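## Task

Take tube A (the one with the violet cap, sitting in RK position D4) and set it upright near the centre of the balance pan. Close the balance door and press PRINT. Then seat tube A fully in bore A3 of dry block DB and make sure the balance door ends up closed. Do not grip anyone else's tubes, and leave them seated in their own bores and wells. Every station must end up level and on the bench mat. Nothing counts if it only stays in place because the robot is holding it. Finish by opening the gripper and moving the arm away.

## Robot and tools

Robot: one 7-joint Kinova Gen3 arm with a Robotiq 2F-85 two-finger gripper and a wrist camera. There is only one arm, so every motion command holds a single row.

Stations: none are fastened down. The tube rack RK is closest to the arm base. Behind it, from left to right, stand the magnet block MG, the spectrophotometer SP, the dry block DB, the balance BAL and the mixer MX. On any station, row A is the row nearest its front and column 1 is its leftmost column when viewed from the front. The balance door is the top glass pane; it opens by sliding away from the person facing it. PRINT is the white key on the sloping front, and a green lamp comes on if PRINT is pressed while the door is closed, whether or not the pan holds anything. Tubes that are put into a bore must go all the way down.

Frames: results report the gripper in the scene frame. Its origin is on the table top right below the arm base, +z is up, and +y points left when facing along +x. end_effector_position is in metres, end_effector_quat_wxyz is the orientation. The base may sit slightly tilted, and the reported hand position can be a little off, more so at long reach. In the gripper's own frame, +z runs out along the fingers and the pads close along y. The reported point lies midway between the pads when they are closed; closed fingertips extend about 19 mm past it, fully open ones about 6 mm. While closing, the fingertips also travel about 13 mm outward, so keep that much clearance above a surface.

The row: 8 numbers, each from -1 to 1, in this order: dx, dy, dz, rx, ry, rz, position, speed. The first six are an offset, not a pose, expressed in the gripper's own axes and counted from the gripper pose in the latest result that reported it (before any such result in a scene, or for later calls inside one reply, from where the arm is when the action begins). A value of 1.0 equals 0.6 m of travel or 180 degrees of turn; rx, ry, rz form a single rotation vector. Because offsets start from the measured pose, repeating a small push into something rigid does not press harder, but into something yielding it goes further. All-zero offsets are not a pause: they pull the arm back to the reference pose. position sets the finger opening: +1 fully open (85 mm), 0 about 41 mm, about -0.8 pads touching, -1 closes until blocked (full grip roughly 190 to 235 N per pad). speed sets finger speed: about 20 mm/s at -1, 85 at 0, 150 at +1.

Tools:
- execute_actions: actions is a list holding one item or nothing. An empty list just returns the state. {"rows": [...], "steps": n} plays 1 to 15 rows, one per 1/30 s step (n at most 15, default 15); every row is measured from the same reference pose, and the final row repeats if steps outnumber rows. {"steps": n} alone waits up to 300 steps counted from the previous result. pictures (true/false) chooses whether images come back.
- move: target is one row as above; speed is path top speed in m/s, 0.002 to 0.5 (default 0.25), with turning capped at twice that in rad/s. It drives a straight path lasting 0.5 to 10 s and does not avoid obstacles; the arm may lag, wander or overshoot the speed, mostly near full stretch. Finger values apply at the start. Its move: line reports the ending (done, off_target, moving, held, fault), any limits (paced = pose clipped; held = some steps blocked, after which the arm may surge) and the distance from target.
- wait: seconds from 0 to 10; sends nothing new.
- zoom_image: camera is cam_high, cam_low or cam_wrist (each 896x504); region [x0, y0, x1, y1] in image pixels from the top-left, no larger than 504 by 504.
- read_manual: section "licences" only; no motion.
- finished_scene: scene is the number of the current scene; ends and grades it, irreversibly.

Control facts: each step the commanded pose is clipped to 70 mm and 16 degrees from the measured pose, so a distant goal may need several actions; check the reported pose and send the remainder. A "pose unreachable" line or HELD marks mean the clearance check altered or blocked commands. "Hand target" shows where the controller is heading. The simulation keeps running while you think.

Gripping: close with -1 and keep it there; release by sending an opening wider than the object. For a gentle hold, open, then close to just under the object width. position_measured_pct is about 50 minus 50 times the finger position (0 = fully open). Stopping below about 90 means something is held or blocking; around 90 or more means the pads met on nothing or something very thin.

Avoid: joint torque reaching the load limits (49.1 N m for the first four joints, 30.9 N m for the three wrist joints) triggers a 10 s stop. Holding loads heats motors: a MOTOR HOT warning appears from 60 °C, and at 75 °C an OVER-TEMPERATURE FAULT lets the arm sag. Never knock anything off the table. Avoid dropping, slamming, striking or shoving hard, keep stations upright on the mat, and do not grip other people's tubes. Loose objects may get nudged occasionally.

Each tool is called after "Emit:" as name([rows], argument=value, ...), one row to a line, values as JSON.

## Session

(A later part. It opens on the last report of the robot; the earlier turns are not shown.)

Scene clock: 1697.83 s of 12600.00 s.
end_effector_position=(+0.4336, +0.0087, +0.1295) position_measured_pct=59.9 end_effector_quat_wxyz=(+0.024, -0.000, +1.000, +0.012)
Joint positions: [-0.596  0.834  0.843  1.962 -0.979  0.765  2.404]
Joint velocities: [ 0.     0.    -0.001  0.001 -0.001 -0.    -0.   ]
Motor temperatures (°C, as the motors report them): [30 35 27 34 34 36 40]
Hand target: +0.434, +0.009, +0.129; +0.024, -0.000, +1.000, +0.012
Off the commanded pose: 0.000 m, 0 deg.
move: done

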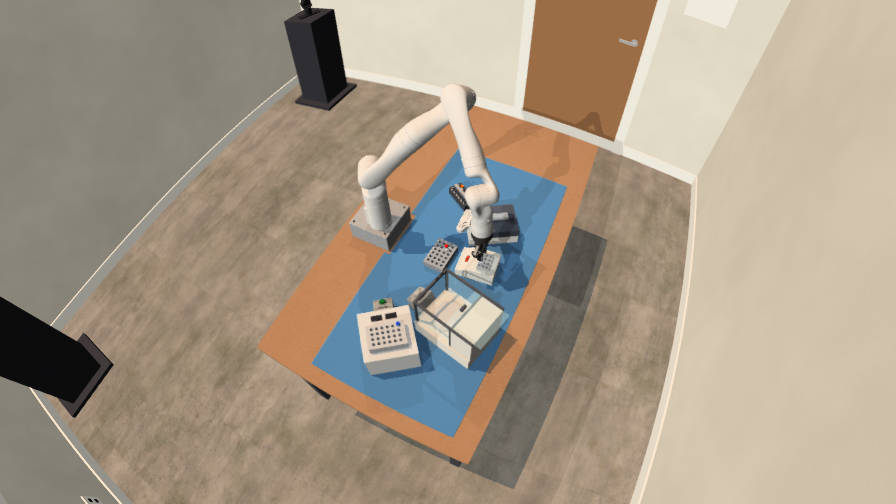

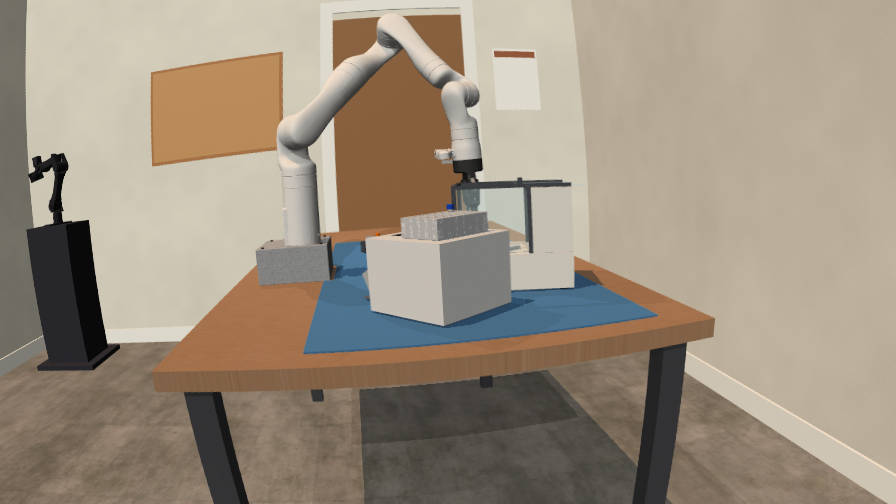

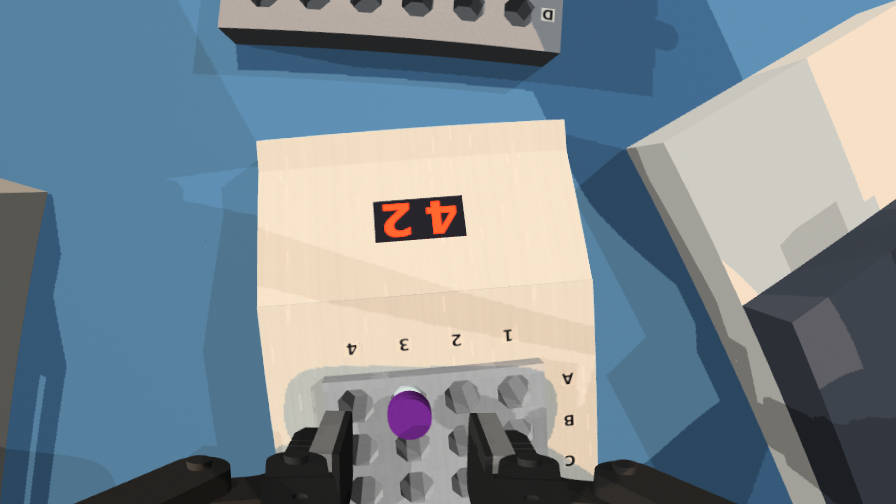

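Emit:
move(target=[0,0,-0.012,0,0,0,-1,0], speed=0.03)

Emit:
move(target=[0.002,-0.001,0.05,0,0,0,-1,0], speed=0.012)

Scene clock: 1707.73 s of 12600.00 s.
end_effector_position=(+0.4332, +0.0085, +0.1365) position_measured_pct=91.7 end_effector_quat_wxyz=(+0.024, -0.000, +1.000, +0.012)
Joint positions: [-0.605  0.822  0.858  1.96  -0.961  0.779  2.391]
Joint velocities: [-0.002 -0.003  0.003 -0.002  0.003  0.001 -0.003]
Motor temperatures (°C, as the motors report them): [30 35 27 34 34 36 40]
Hand target: +0.433, +0.009, +0.137; +0.024, -0.000, +1.000, +0.012
Off the commanded pose: 0.000 m, 0 deg.
move: done

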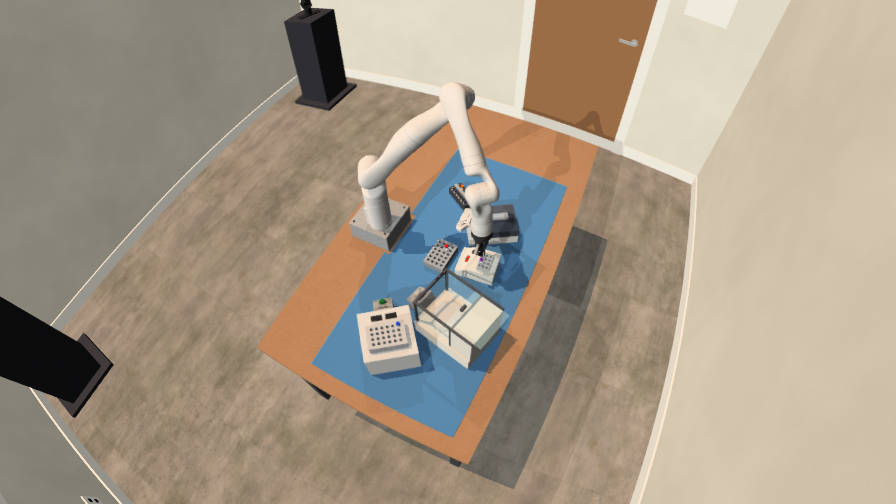

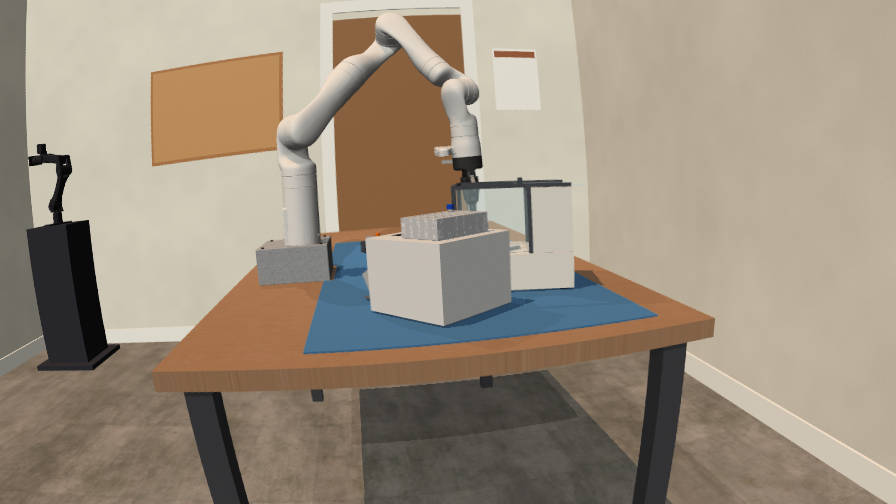

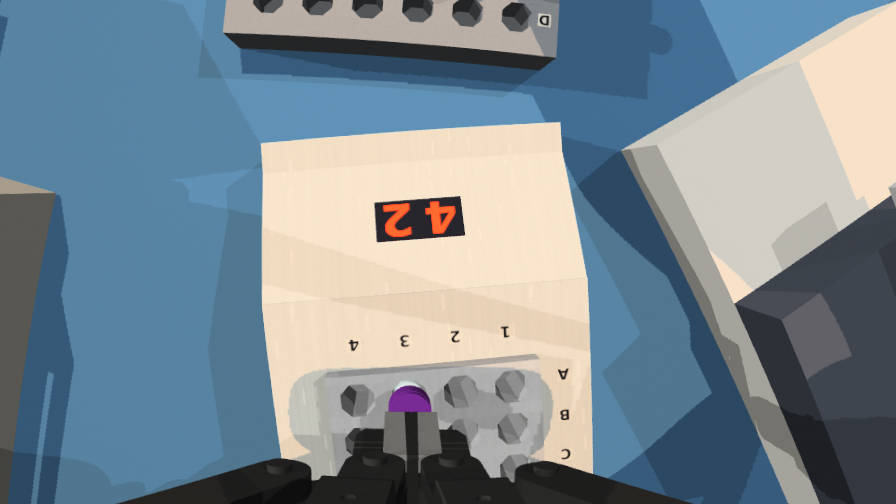

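Scene clock: 1710.47 s of 12600.00 s.
end_effector_position=(+0.4342, +0.0084, +0.1093) position_measured_pct=91.7 end_effector_quat_wxyz=(+0.026, +0.000, +1.000, +0.013)
Joint positions: [-0.567  0.866  0.796  1.973 -1.035  0.72   2.451]
Joint velocities: [ 0.002 -0.001 -0.001  0.004 -0.004 -0.001  0.004]
Motor temperatures (°C, as the motors report them): [30 35 27 34 34 36 40]
Hand target: +0.433, +0.009, +0.107; +0.024, -0.000, +1.000, +0.012
Off the commanded pose: 0.003 m, 0 deg.
move: done

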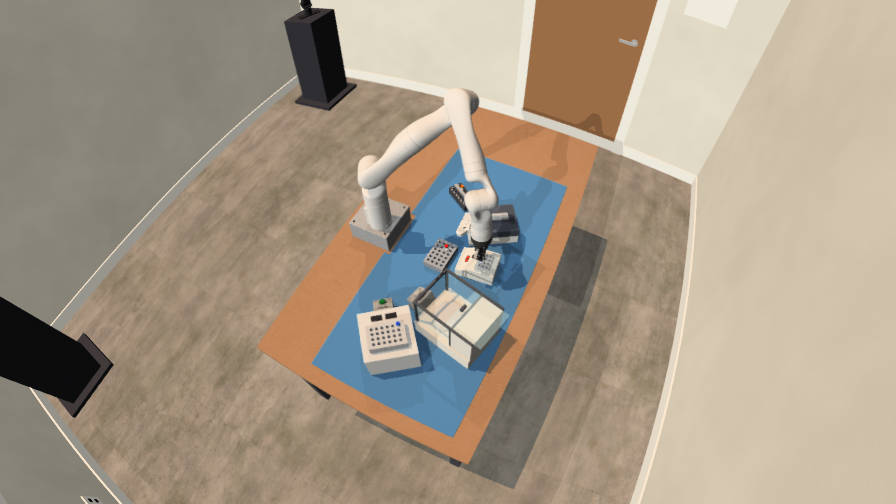

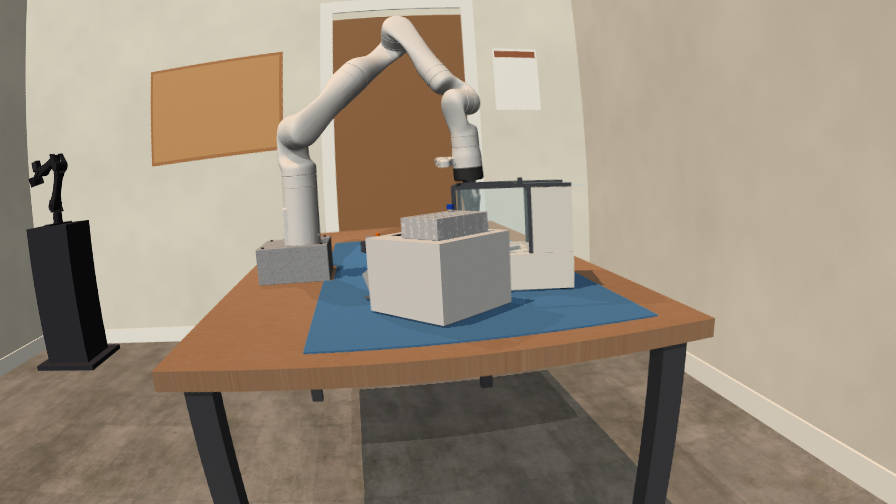

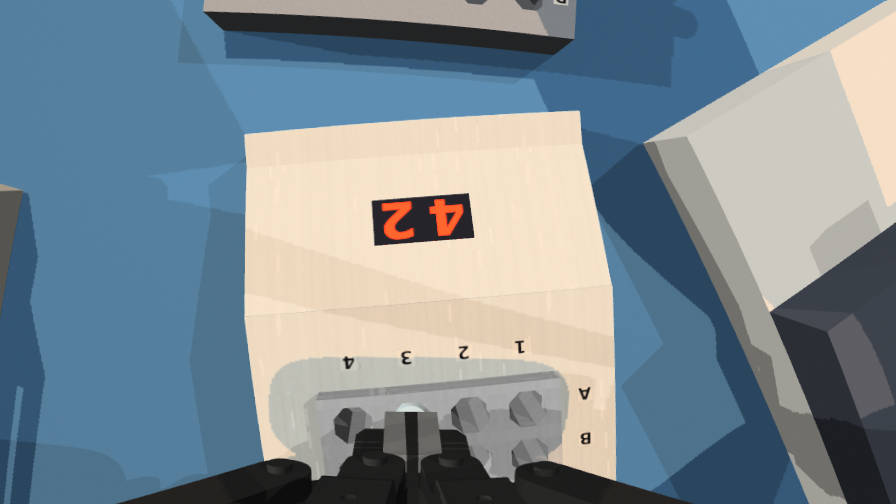

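Emit:
move(target=[0.002,-0.001,0.014,0,0,0,-1,0], speed=0.006)

Emit:
move(target=[0,0,-0.26,0,0,0,-1,0], speed=0.1)

Scene clock: 1718.47 s of 12600.00 s.
end_effector_position=(+0.4353, +0.0083, +0.1086) position_measured_pct=91.7 end_effector_quat_wxyz=(+0.031, +0.001, +0.999, +0.017)
Joint positions: [-0.557  0.862  0.788  1.98  -1.056  0.711  2.473]
Joint velocities: [-0.001  0.001 -0.     0.002 -0.005  0.002  0.004]
Motor temperatures (°C, as the motors report them): [30 35 27 34 34 36 40]
Hand target: +0.433, +0.008, +0.101; +0.026, +0.000, +1.000, +0.013
Off the commanded pose: 0.008 m, 1 deg.
move: off_target

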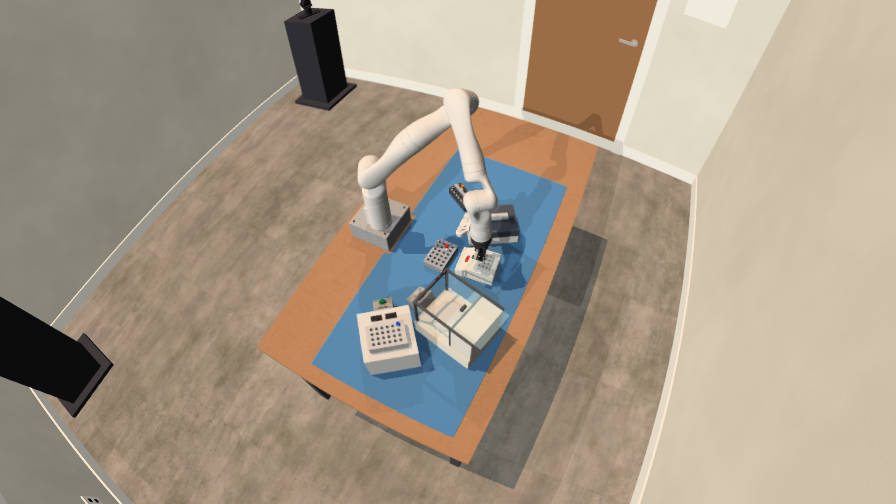

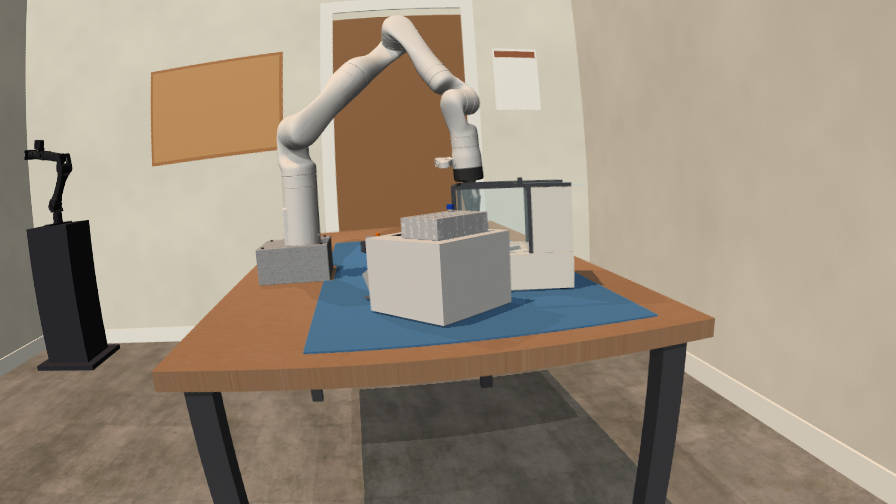

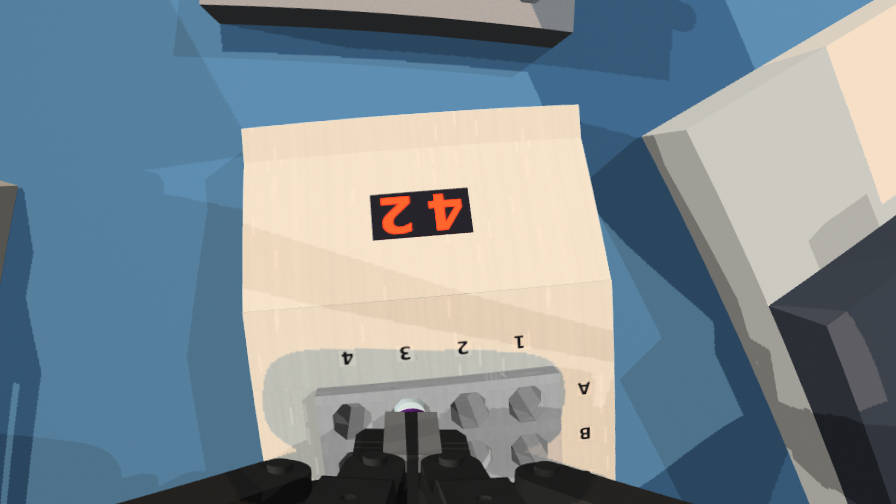

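Scene clock: 1720.43 s of 12600.00 s.
end_effector_position=(+0.4252, +0.0030, +0.2637) position_measured_pct=91.7 end_effector_quat_wxyz=(+0.031, +0.001, +0.999, +0.018)
Joint positions: [-0.746  0.601  1.091  1.864 -0.685  1.032  2.19 ]
Joint velocities: [-0.004 -0.004 -0.001  0.    -0.     0.003 -0.002]
Motor temperatures (°C, as the motors report them): [30 35 27 34 34 36 40]
Hand target: +0.425, +0.003, +0.264; +0.031, +0.001, +0.999, +0.018
Off the commanded pose: 0.001 m, 0 deg.
move: done

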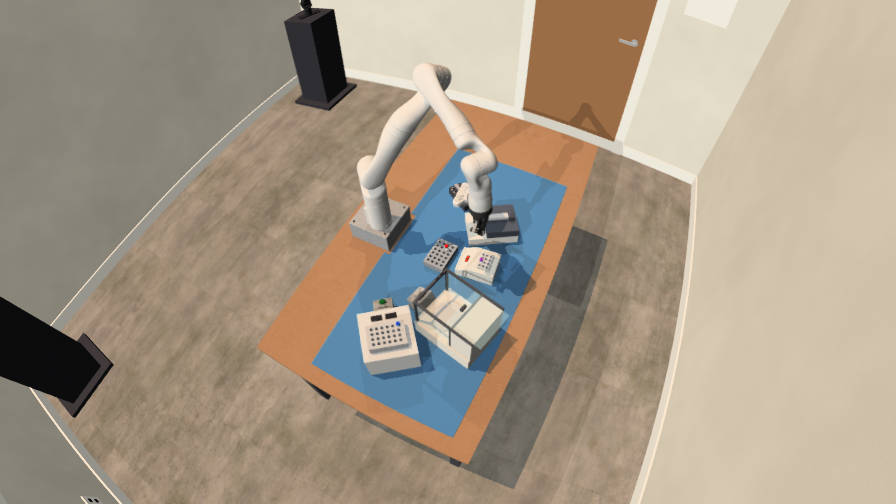

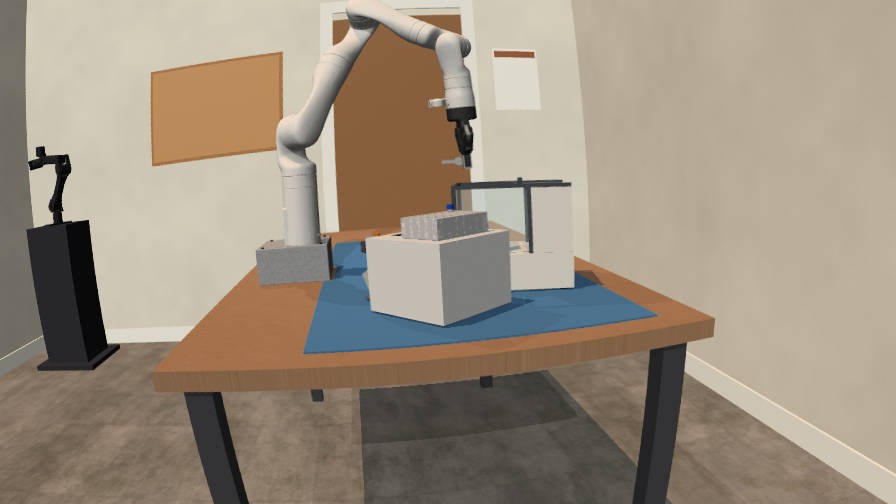

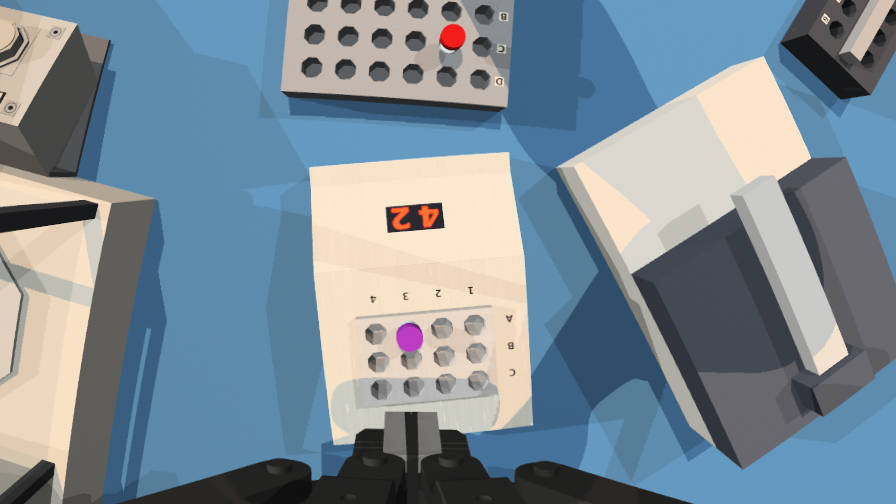

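Emit:
move(target=[-0.149,-0.464,-0.018,0.0115,0.0197,0,-1,0], speed=0.15)

Emit:
move(target=[0,0,0,0,0,-0.417,-1,0], speed=0.25)

Scene clock: 1739.93 s of 12600.00 s.
end_effector_position=(+0.5150, -0.2750, +0.2715) position_measured_pct=91.7 end_effector_quat_wxyz=(+0.001, +0.001, +1.000, -0.000)
Joint positions: [ 0.046  0.911  0.949  1.17  -0.711  1.386  2.473]
Joint velocities: [ 0.006  0.004  0.001 -0.004  0.001  0.001 -0.001]
Motor temperatures (°C, as the motors report them): [30 35 27 34 34 36 40]
Hand target: +0.515, -0.275, +0.271; +0.001, +0.001, +1.000, -0.000
Off the commanded pose: 0.002 m, 0 deg.
move: done

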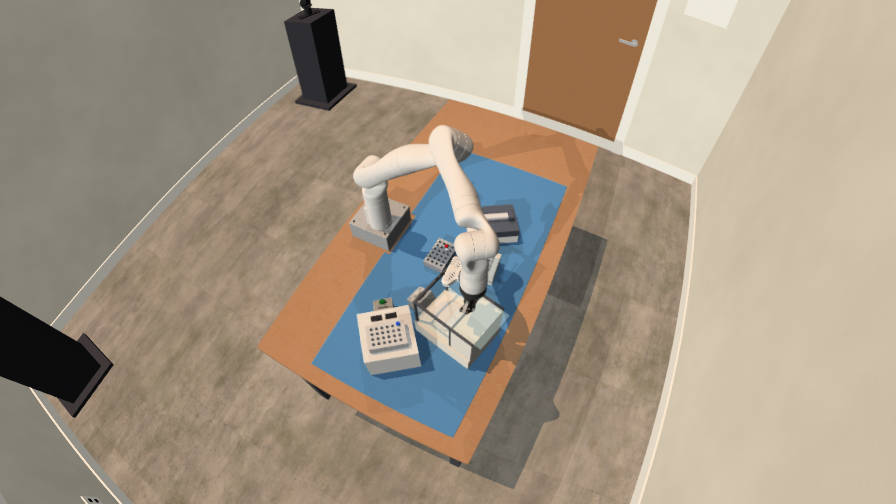

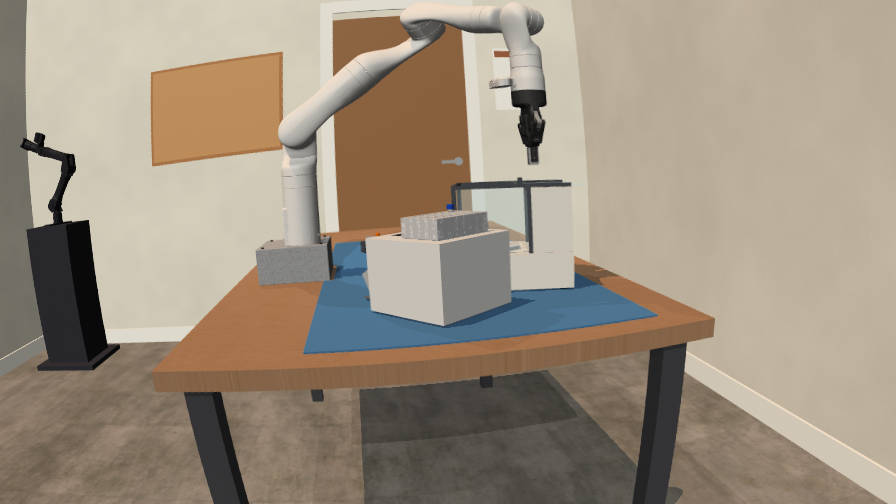

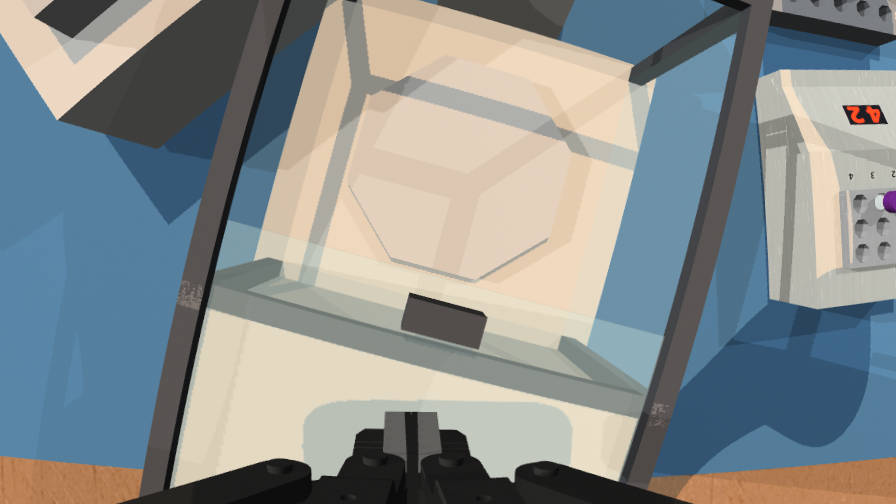

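Scene clock: 1742.97 s of 12600.00 s.
end_effector_position=(+0.5149, -0.2749, +0.2713) position_measured_pct=91.7 end_effector_quat_wxyz=(+0.000, -0.608, +0.794, -0.001)
Joint positions: [ 0.151  0.824  0.656  1.164 -0.482  1.303  3.642]
Joint velocities: [ 0.002 -0.002 -0.002  0.003  0.    -0.001  0.005]
Motor temperatures (°C, as the motors report them): [30 35 27 34 34 36 40]
Hand target: +0.515, -0.275, +0.271; +0.000, -0.608, +0.794, -0.001
Off the commanded pose: 0.000 m, 0 deg.
move: done

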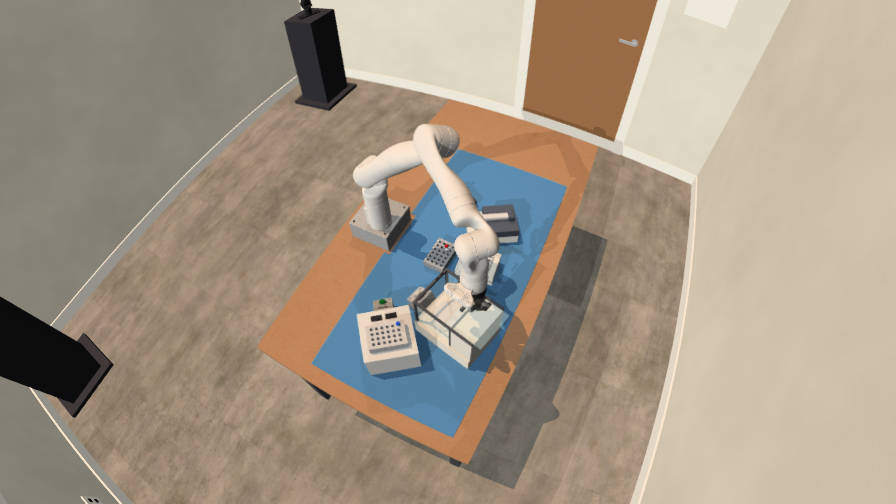

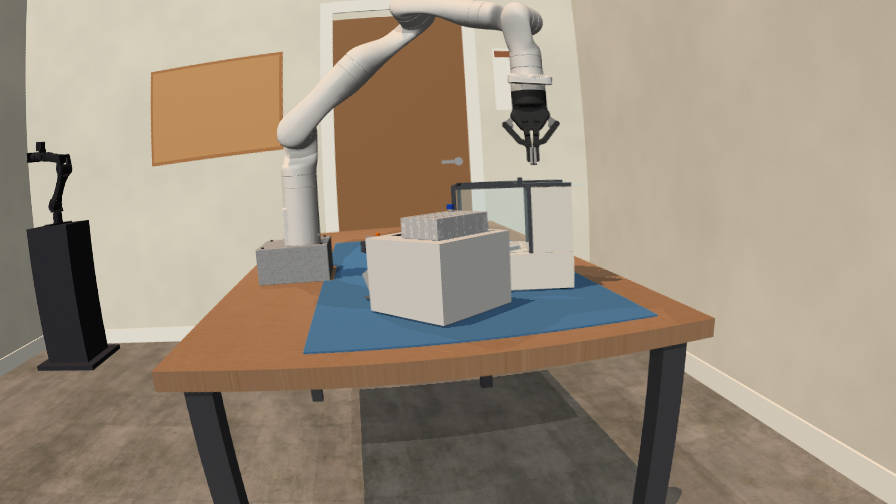

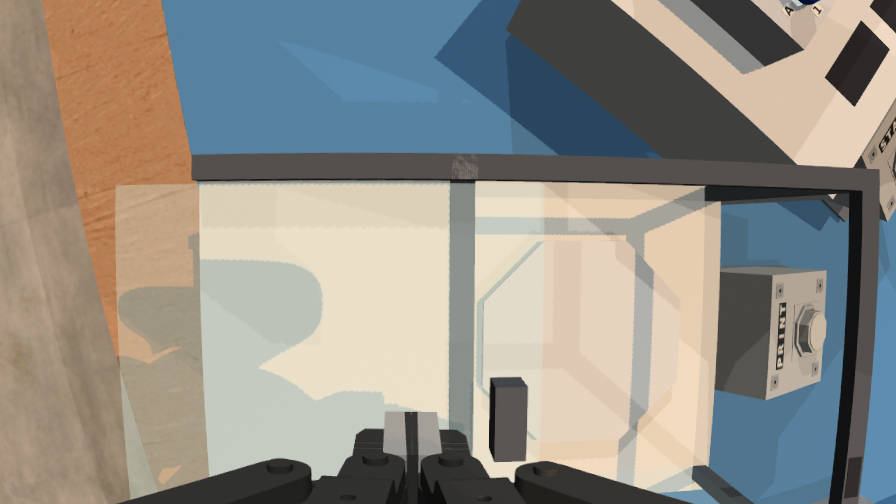

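Emit:
move(target=[0,0,0.052,0,0,0,-1,0], speed=0.04)

Emit:
move(target=[0,0.235,0,0,0,0,-1,0], speed=0.04)

Scene clock: 1749.97 s of 12600.00 s.
end_effector_position=(+0.5150, -0.2750, +0.2403) position_measured_pct=91.7 end_effector_quat_wxyz=(+0.000, -0.608, +0.794, -0.001)
Joint positions: [ 0.15   0.854  0.643  1.213 -0.499  1.23   3.659]
Joint velocities: [ 0.     0.002  0.    -0.    -0.    -0.004  0.002]
Motor temperatures (°C, as the motors report them): [30 35 27 34 34 36 40]
Hand target: +0.515, -0.275, +0.240; +0.000, -0.608, +0.794, -0.001
Off the commanded pose: 0.000 m, 0 deg.
move: done

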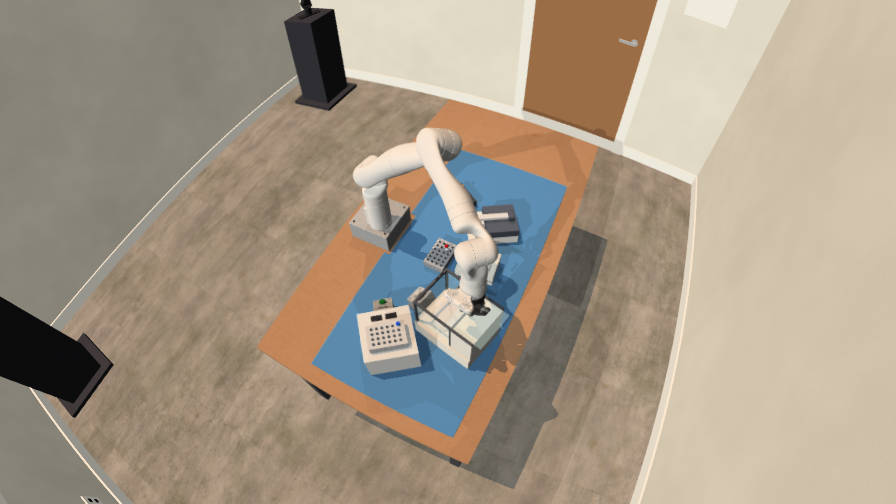

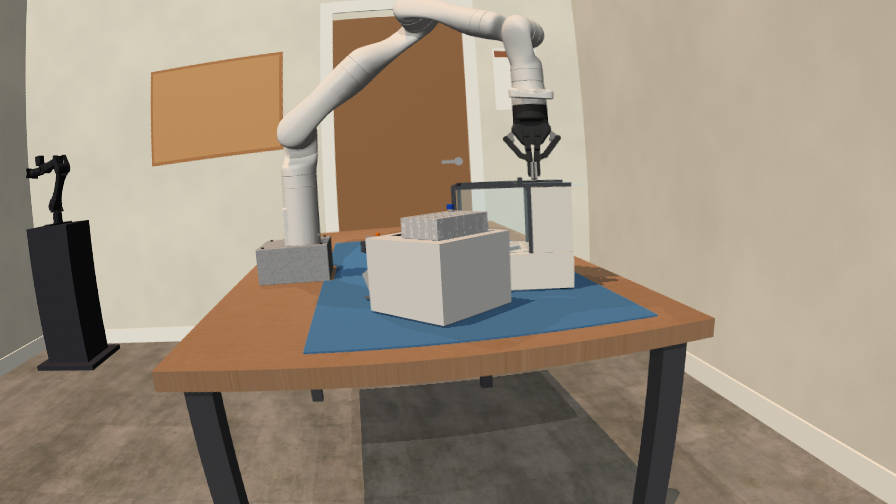

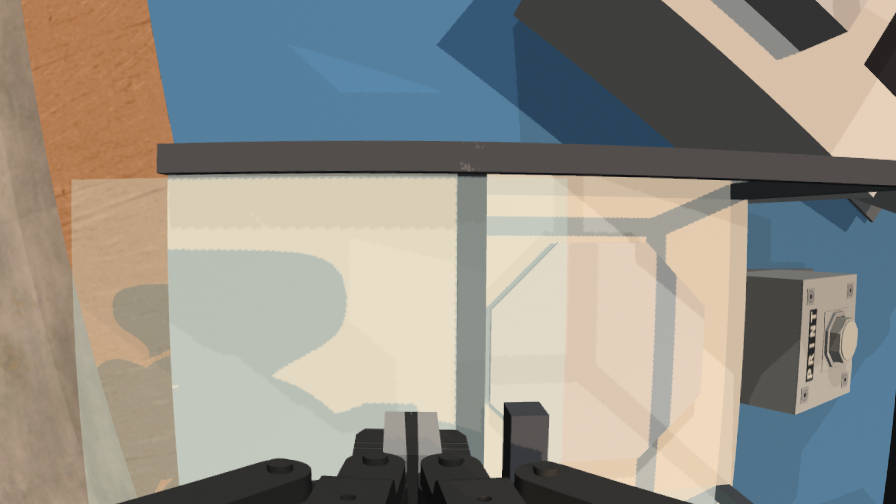

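Scene clock: 1753.77 s of 12600.00 s.
end_effector_position=(+0.3816, -0.2396, +0.2404) position_measured_pct=91.7 end_effector_quat_wxyz=(+0.001, -0.609, +0.793, -0.004)
Joint positions: [ 0.06   0.582  0.688  1.752 -0.439  0.961  3.795]
Joint velocities: [-0.004 -0.007  0.     0.002  0.002 -0.005  0.001]
Motor temperatures (°C, as the motors report them): [30 36 27 34 34 36 40]
Hand target: +0.379, -0.239, +0.240; +0.000, -0.608, +0.794, -0.001
Off the commanded pose: 0.003 m, 0 deg.
move: done

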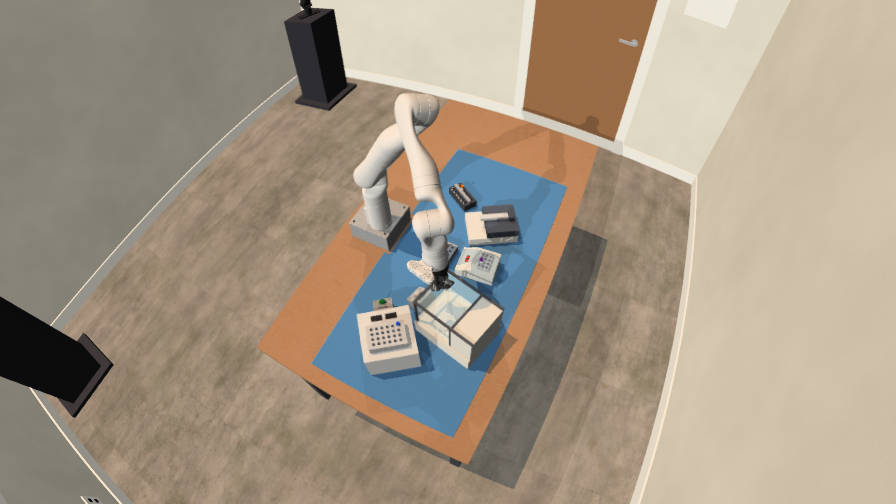

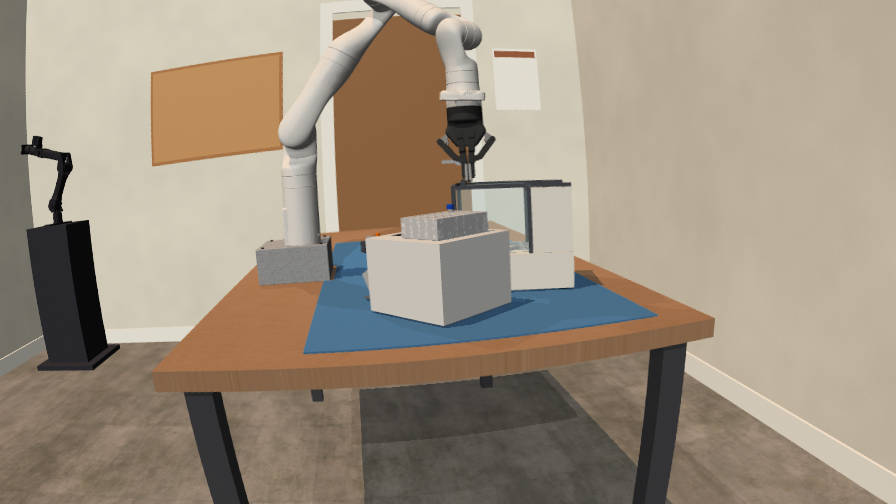

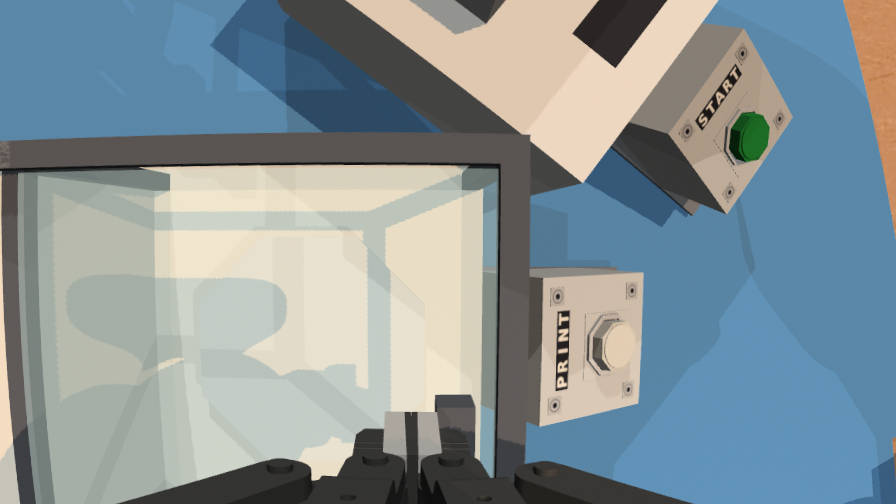

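Blocked at the same shut position as before. Back off and clear.

Emit:
move(target=[0,-0.015,-0.12,0,0,0,-1,0], speed=0.1)

Emit:
move(target=[-0.15,0.1,-0.05,0,0,0,0,0], speed=0.15)

Scene clock: 1757.97 s of 12600.00 s.
end_effector_position=(+0.3897, -0.2415, +0.3123) position_measured_pct=91.7 end_effector_quat_wxyz=(+0.001, -0.609, +0.793, -0.004)
Joint positions: [ 0.025  0.507  0.741  1.609 -0.365  1.164  3.721]
Joint velocities: [-0.001 -0.001 -0.001 -0.003  0.001  0.004 -0.001]
Motor temperatures (°C, as the motors report them): [30 36 27 34 34 36 40]
Hand target: +0.390, -0.241, +0.312; +0.001, -0.609, +0.793, -0.004
Off the commanded pose: 0.000 m, 0 deg.
move: done

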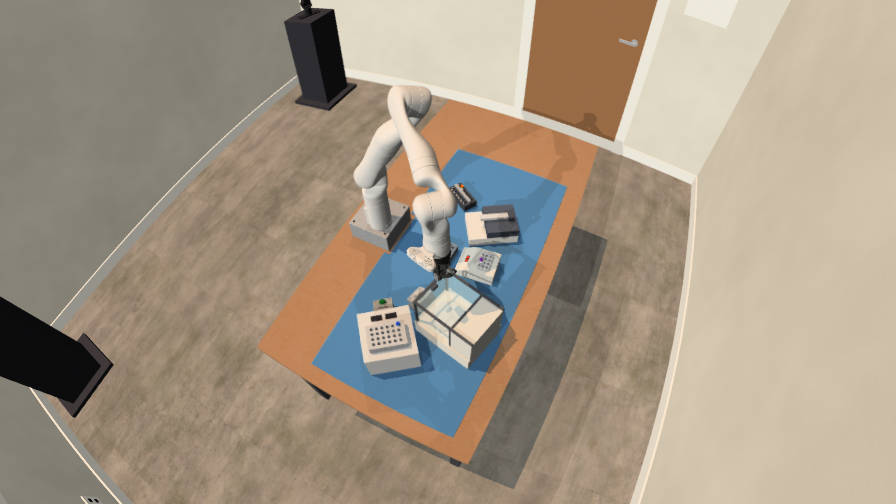

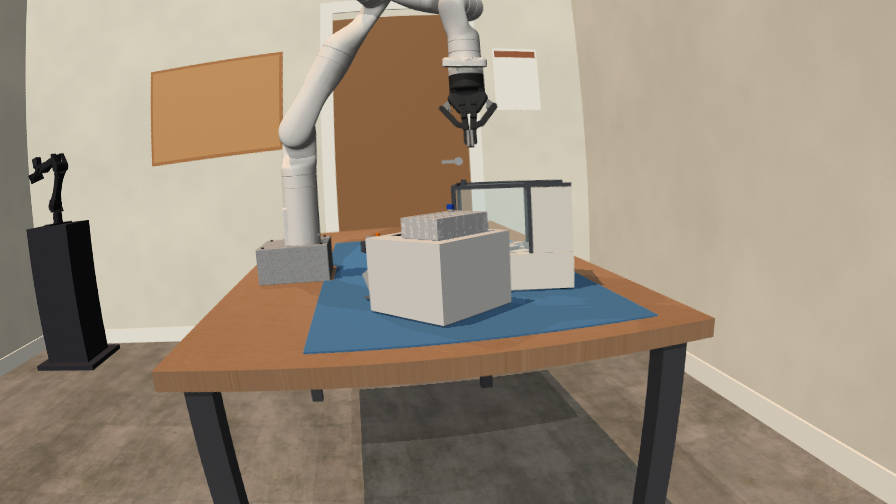

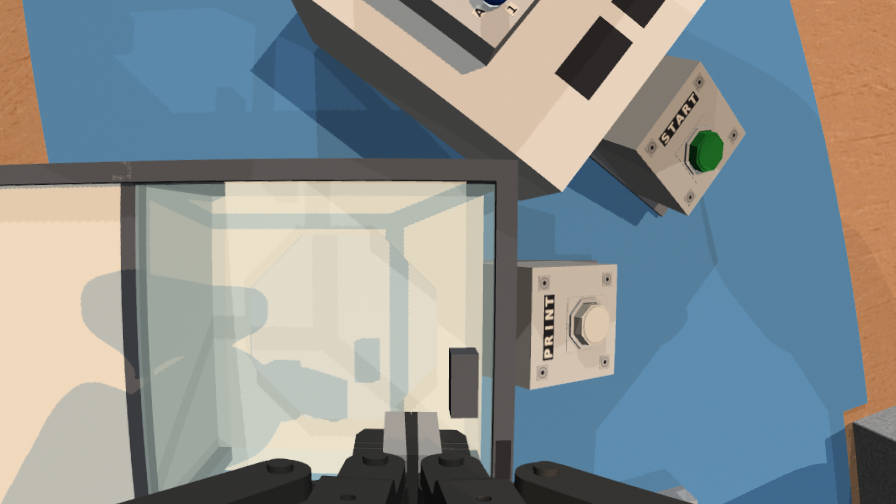

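Scene clock: 1759.27 s of 12600.00 s.
end_effector_position=(+0.3540, -0.1394, +0.3410) position_measured_pct=50.0 end_effector_quat_wxyz=(+0.001, -0.609, +0.793, -0.003)
Joint positions: [-0.294  0.282  0.784  1.798 -0.215  1.145  3.431]
Joint velocities: [-0.006 -0.005 -0.002 -0.     0.001 -0.001 -0.003]
Motor temperatures (°C, as the motors report them): [30 35 27 34 34 36 40]
Hand target: +0.354, -0.139, +0.341; +0.001, -0.609, +0.793, -0.003
Off the commanded pose: 0.001 m, 0 deg.
move: done

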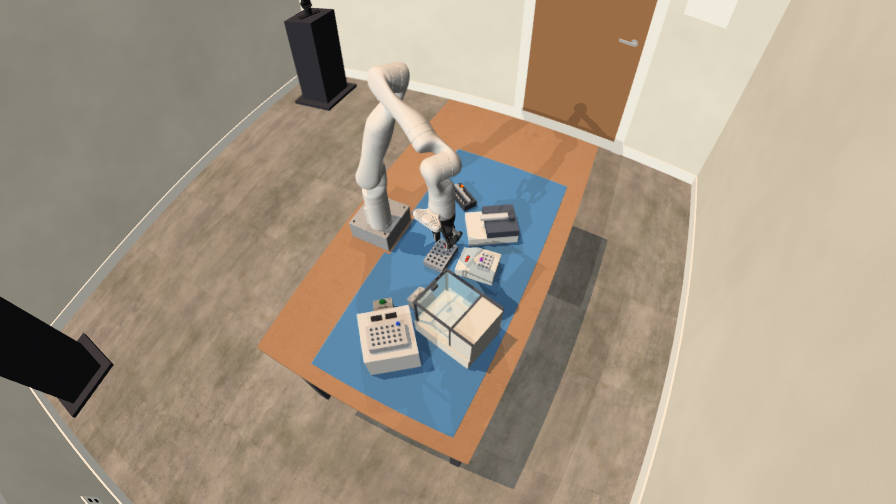

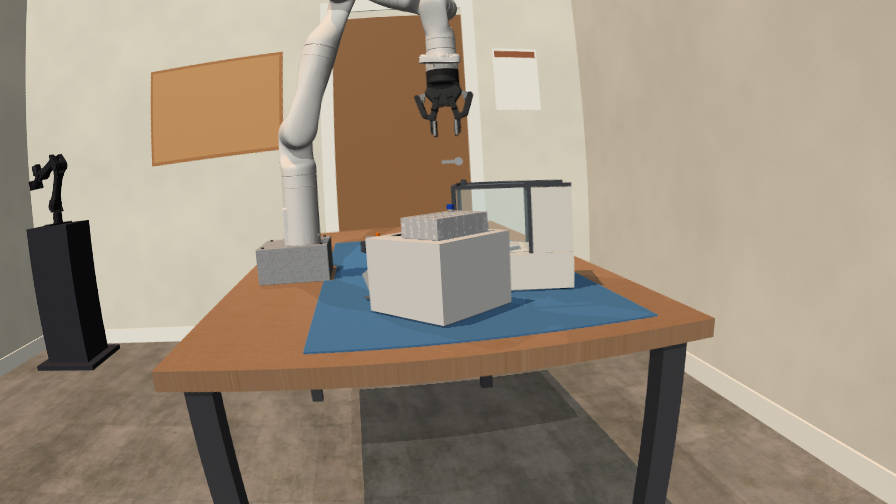

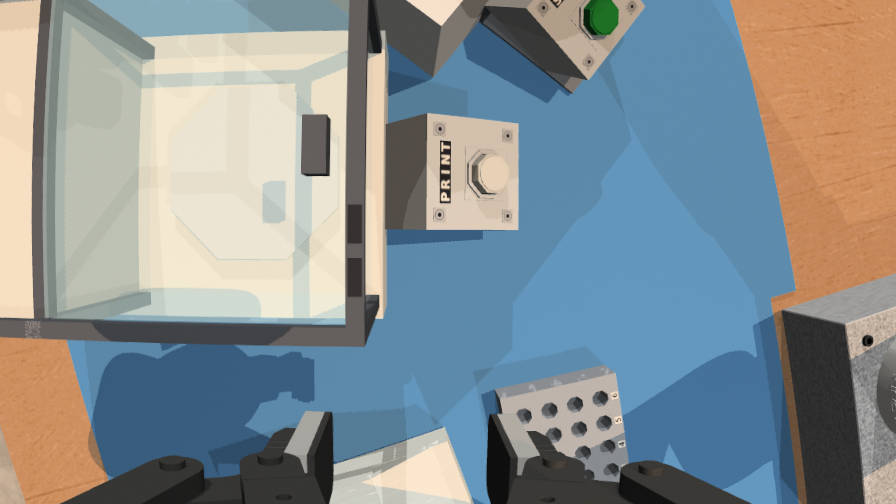

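Emit:
finished_scene(scene=1)

The scene is finished: the task was done.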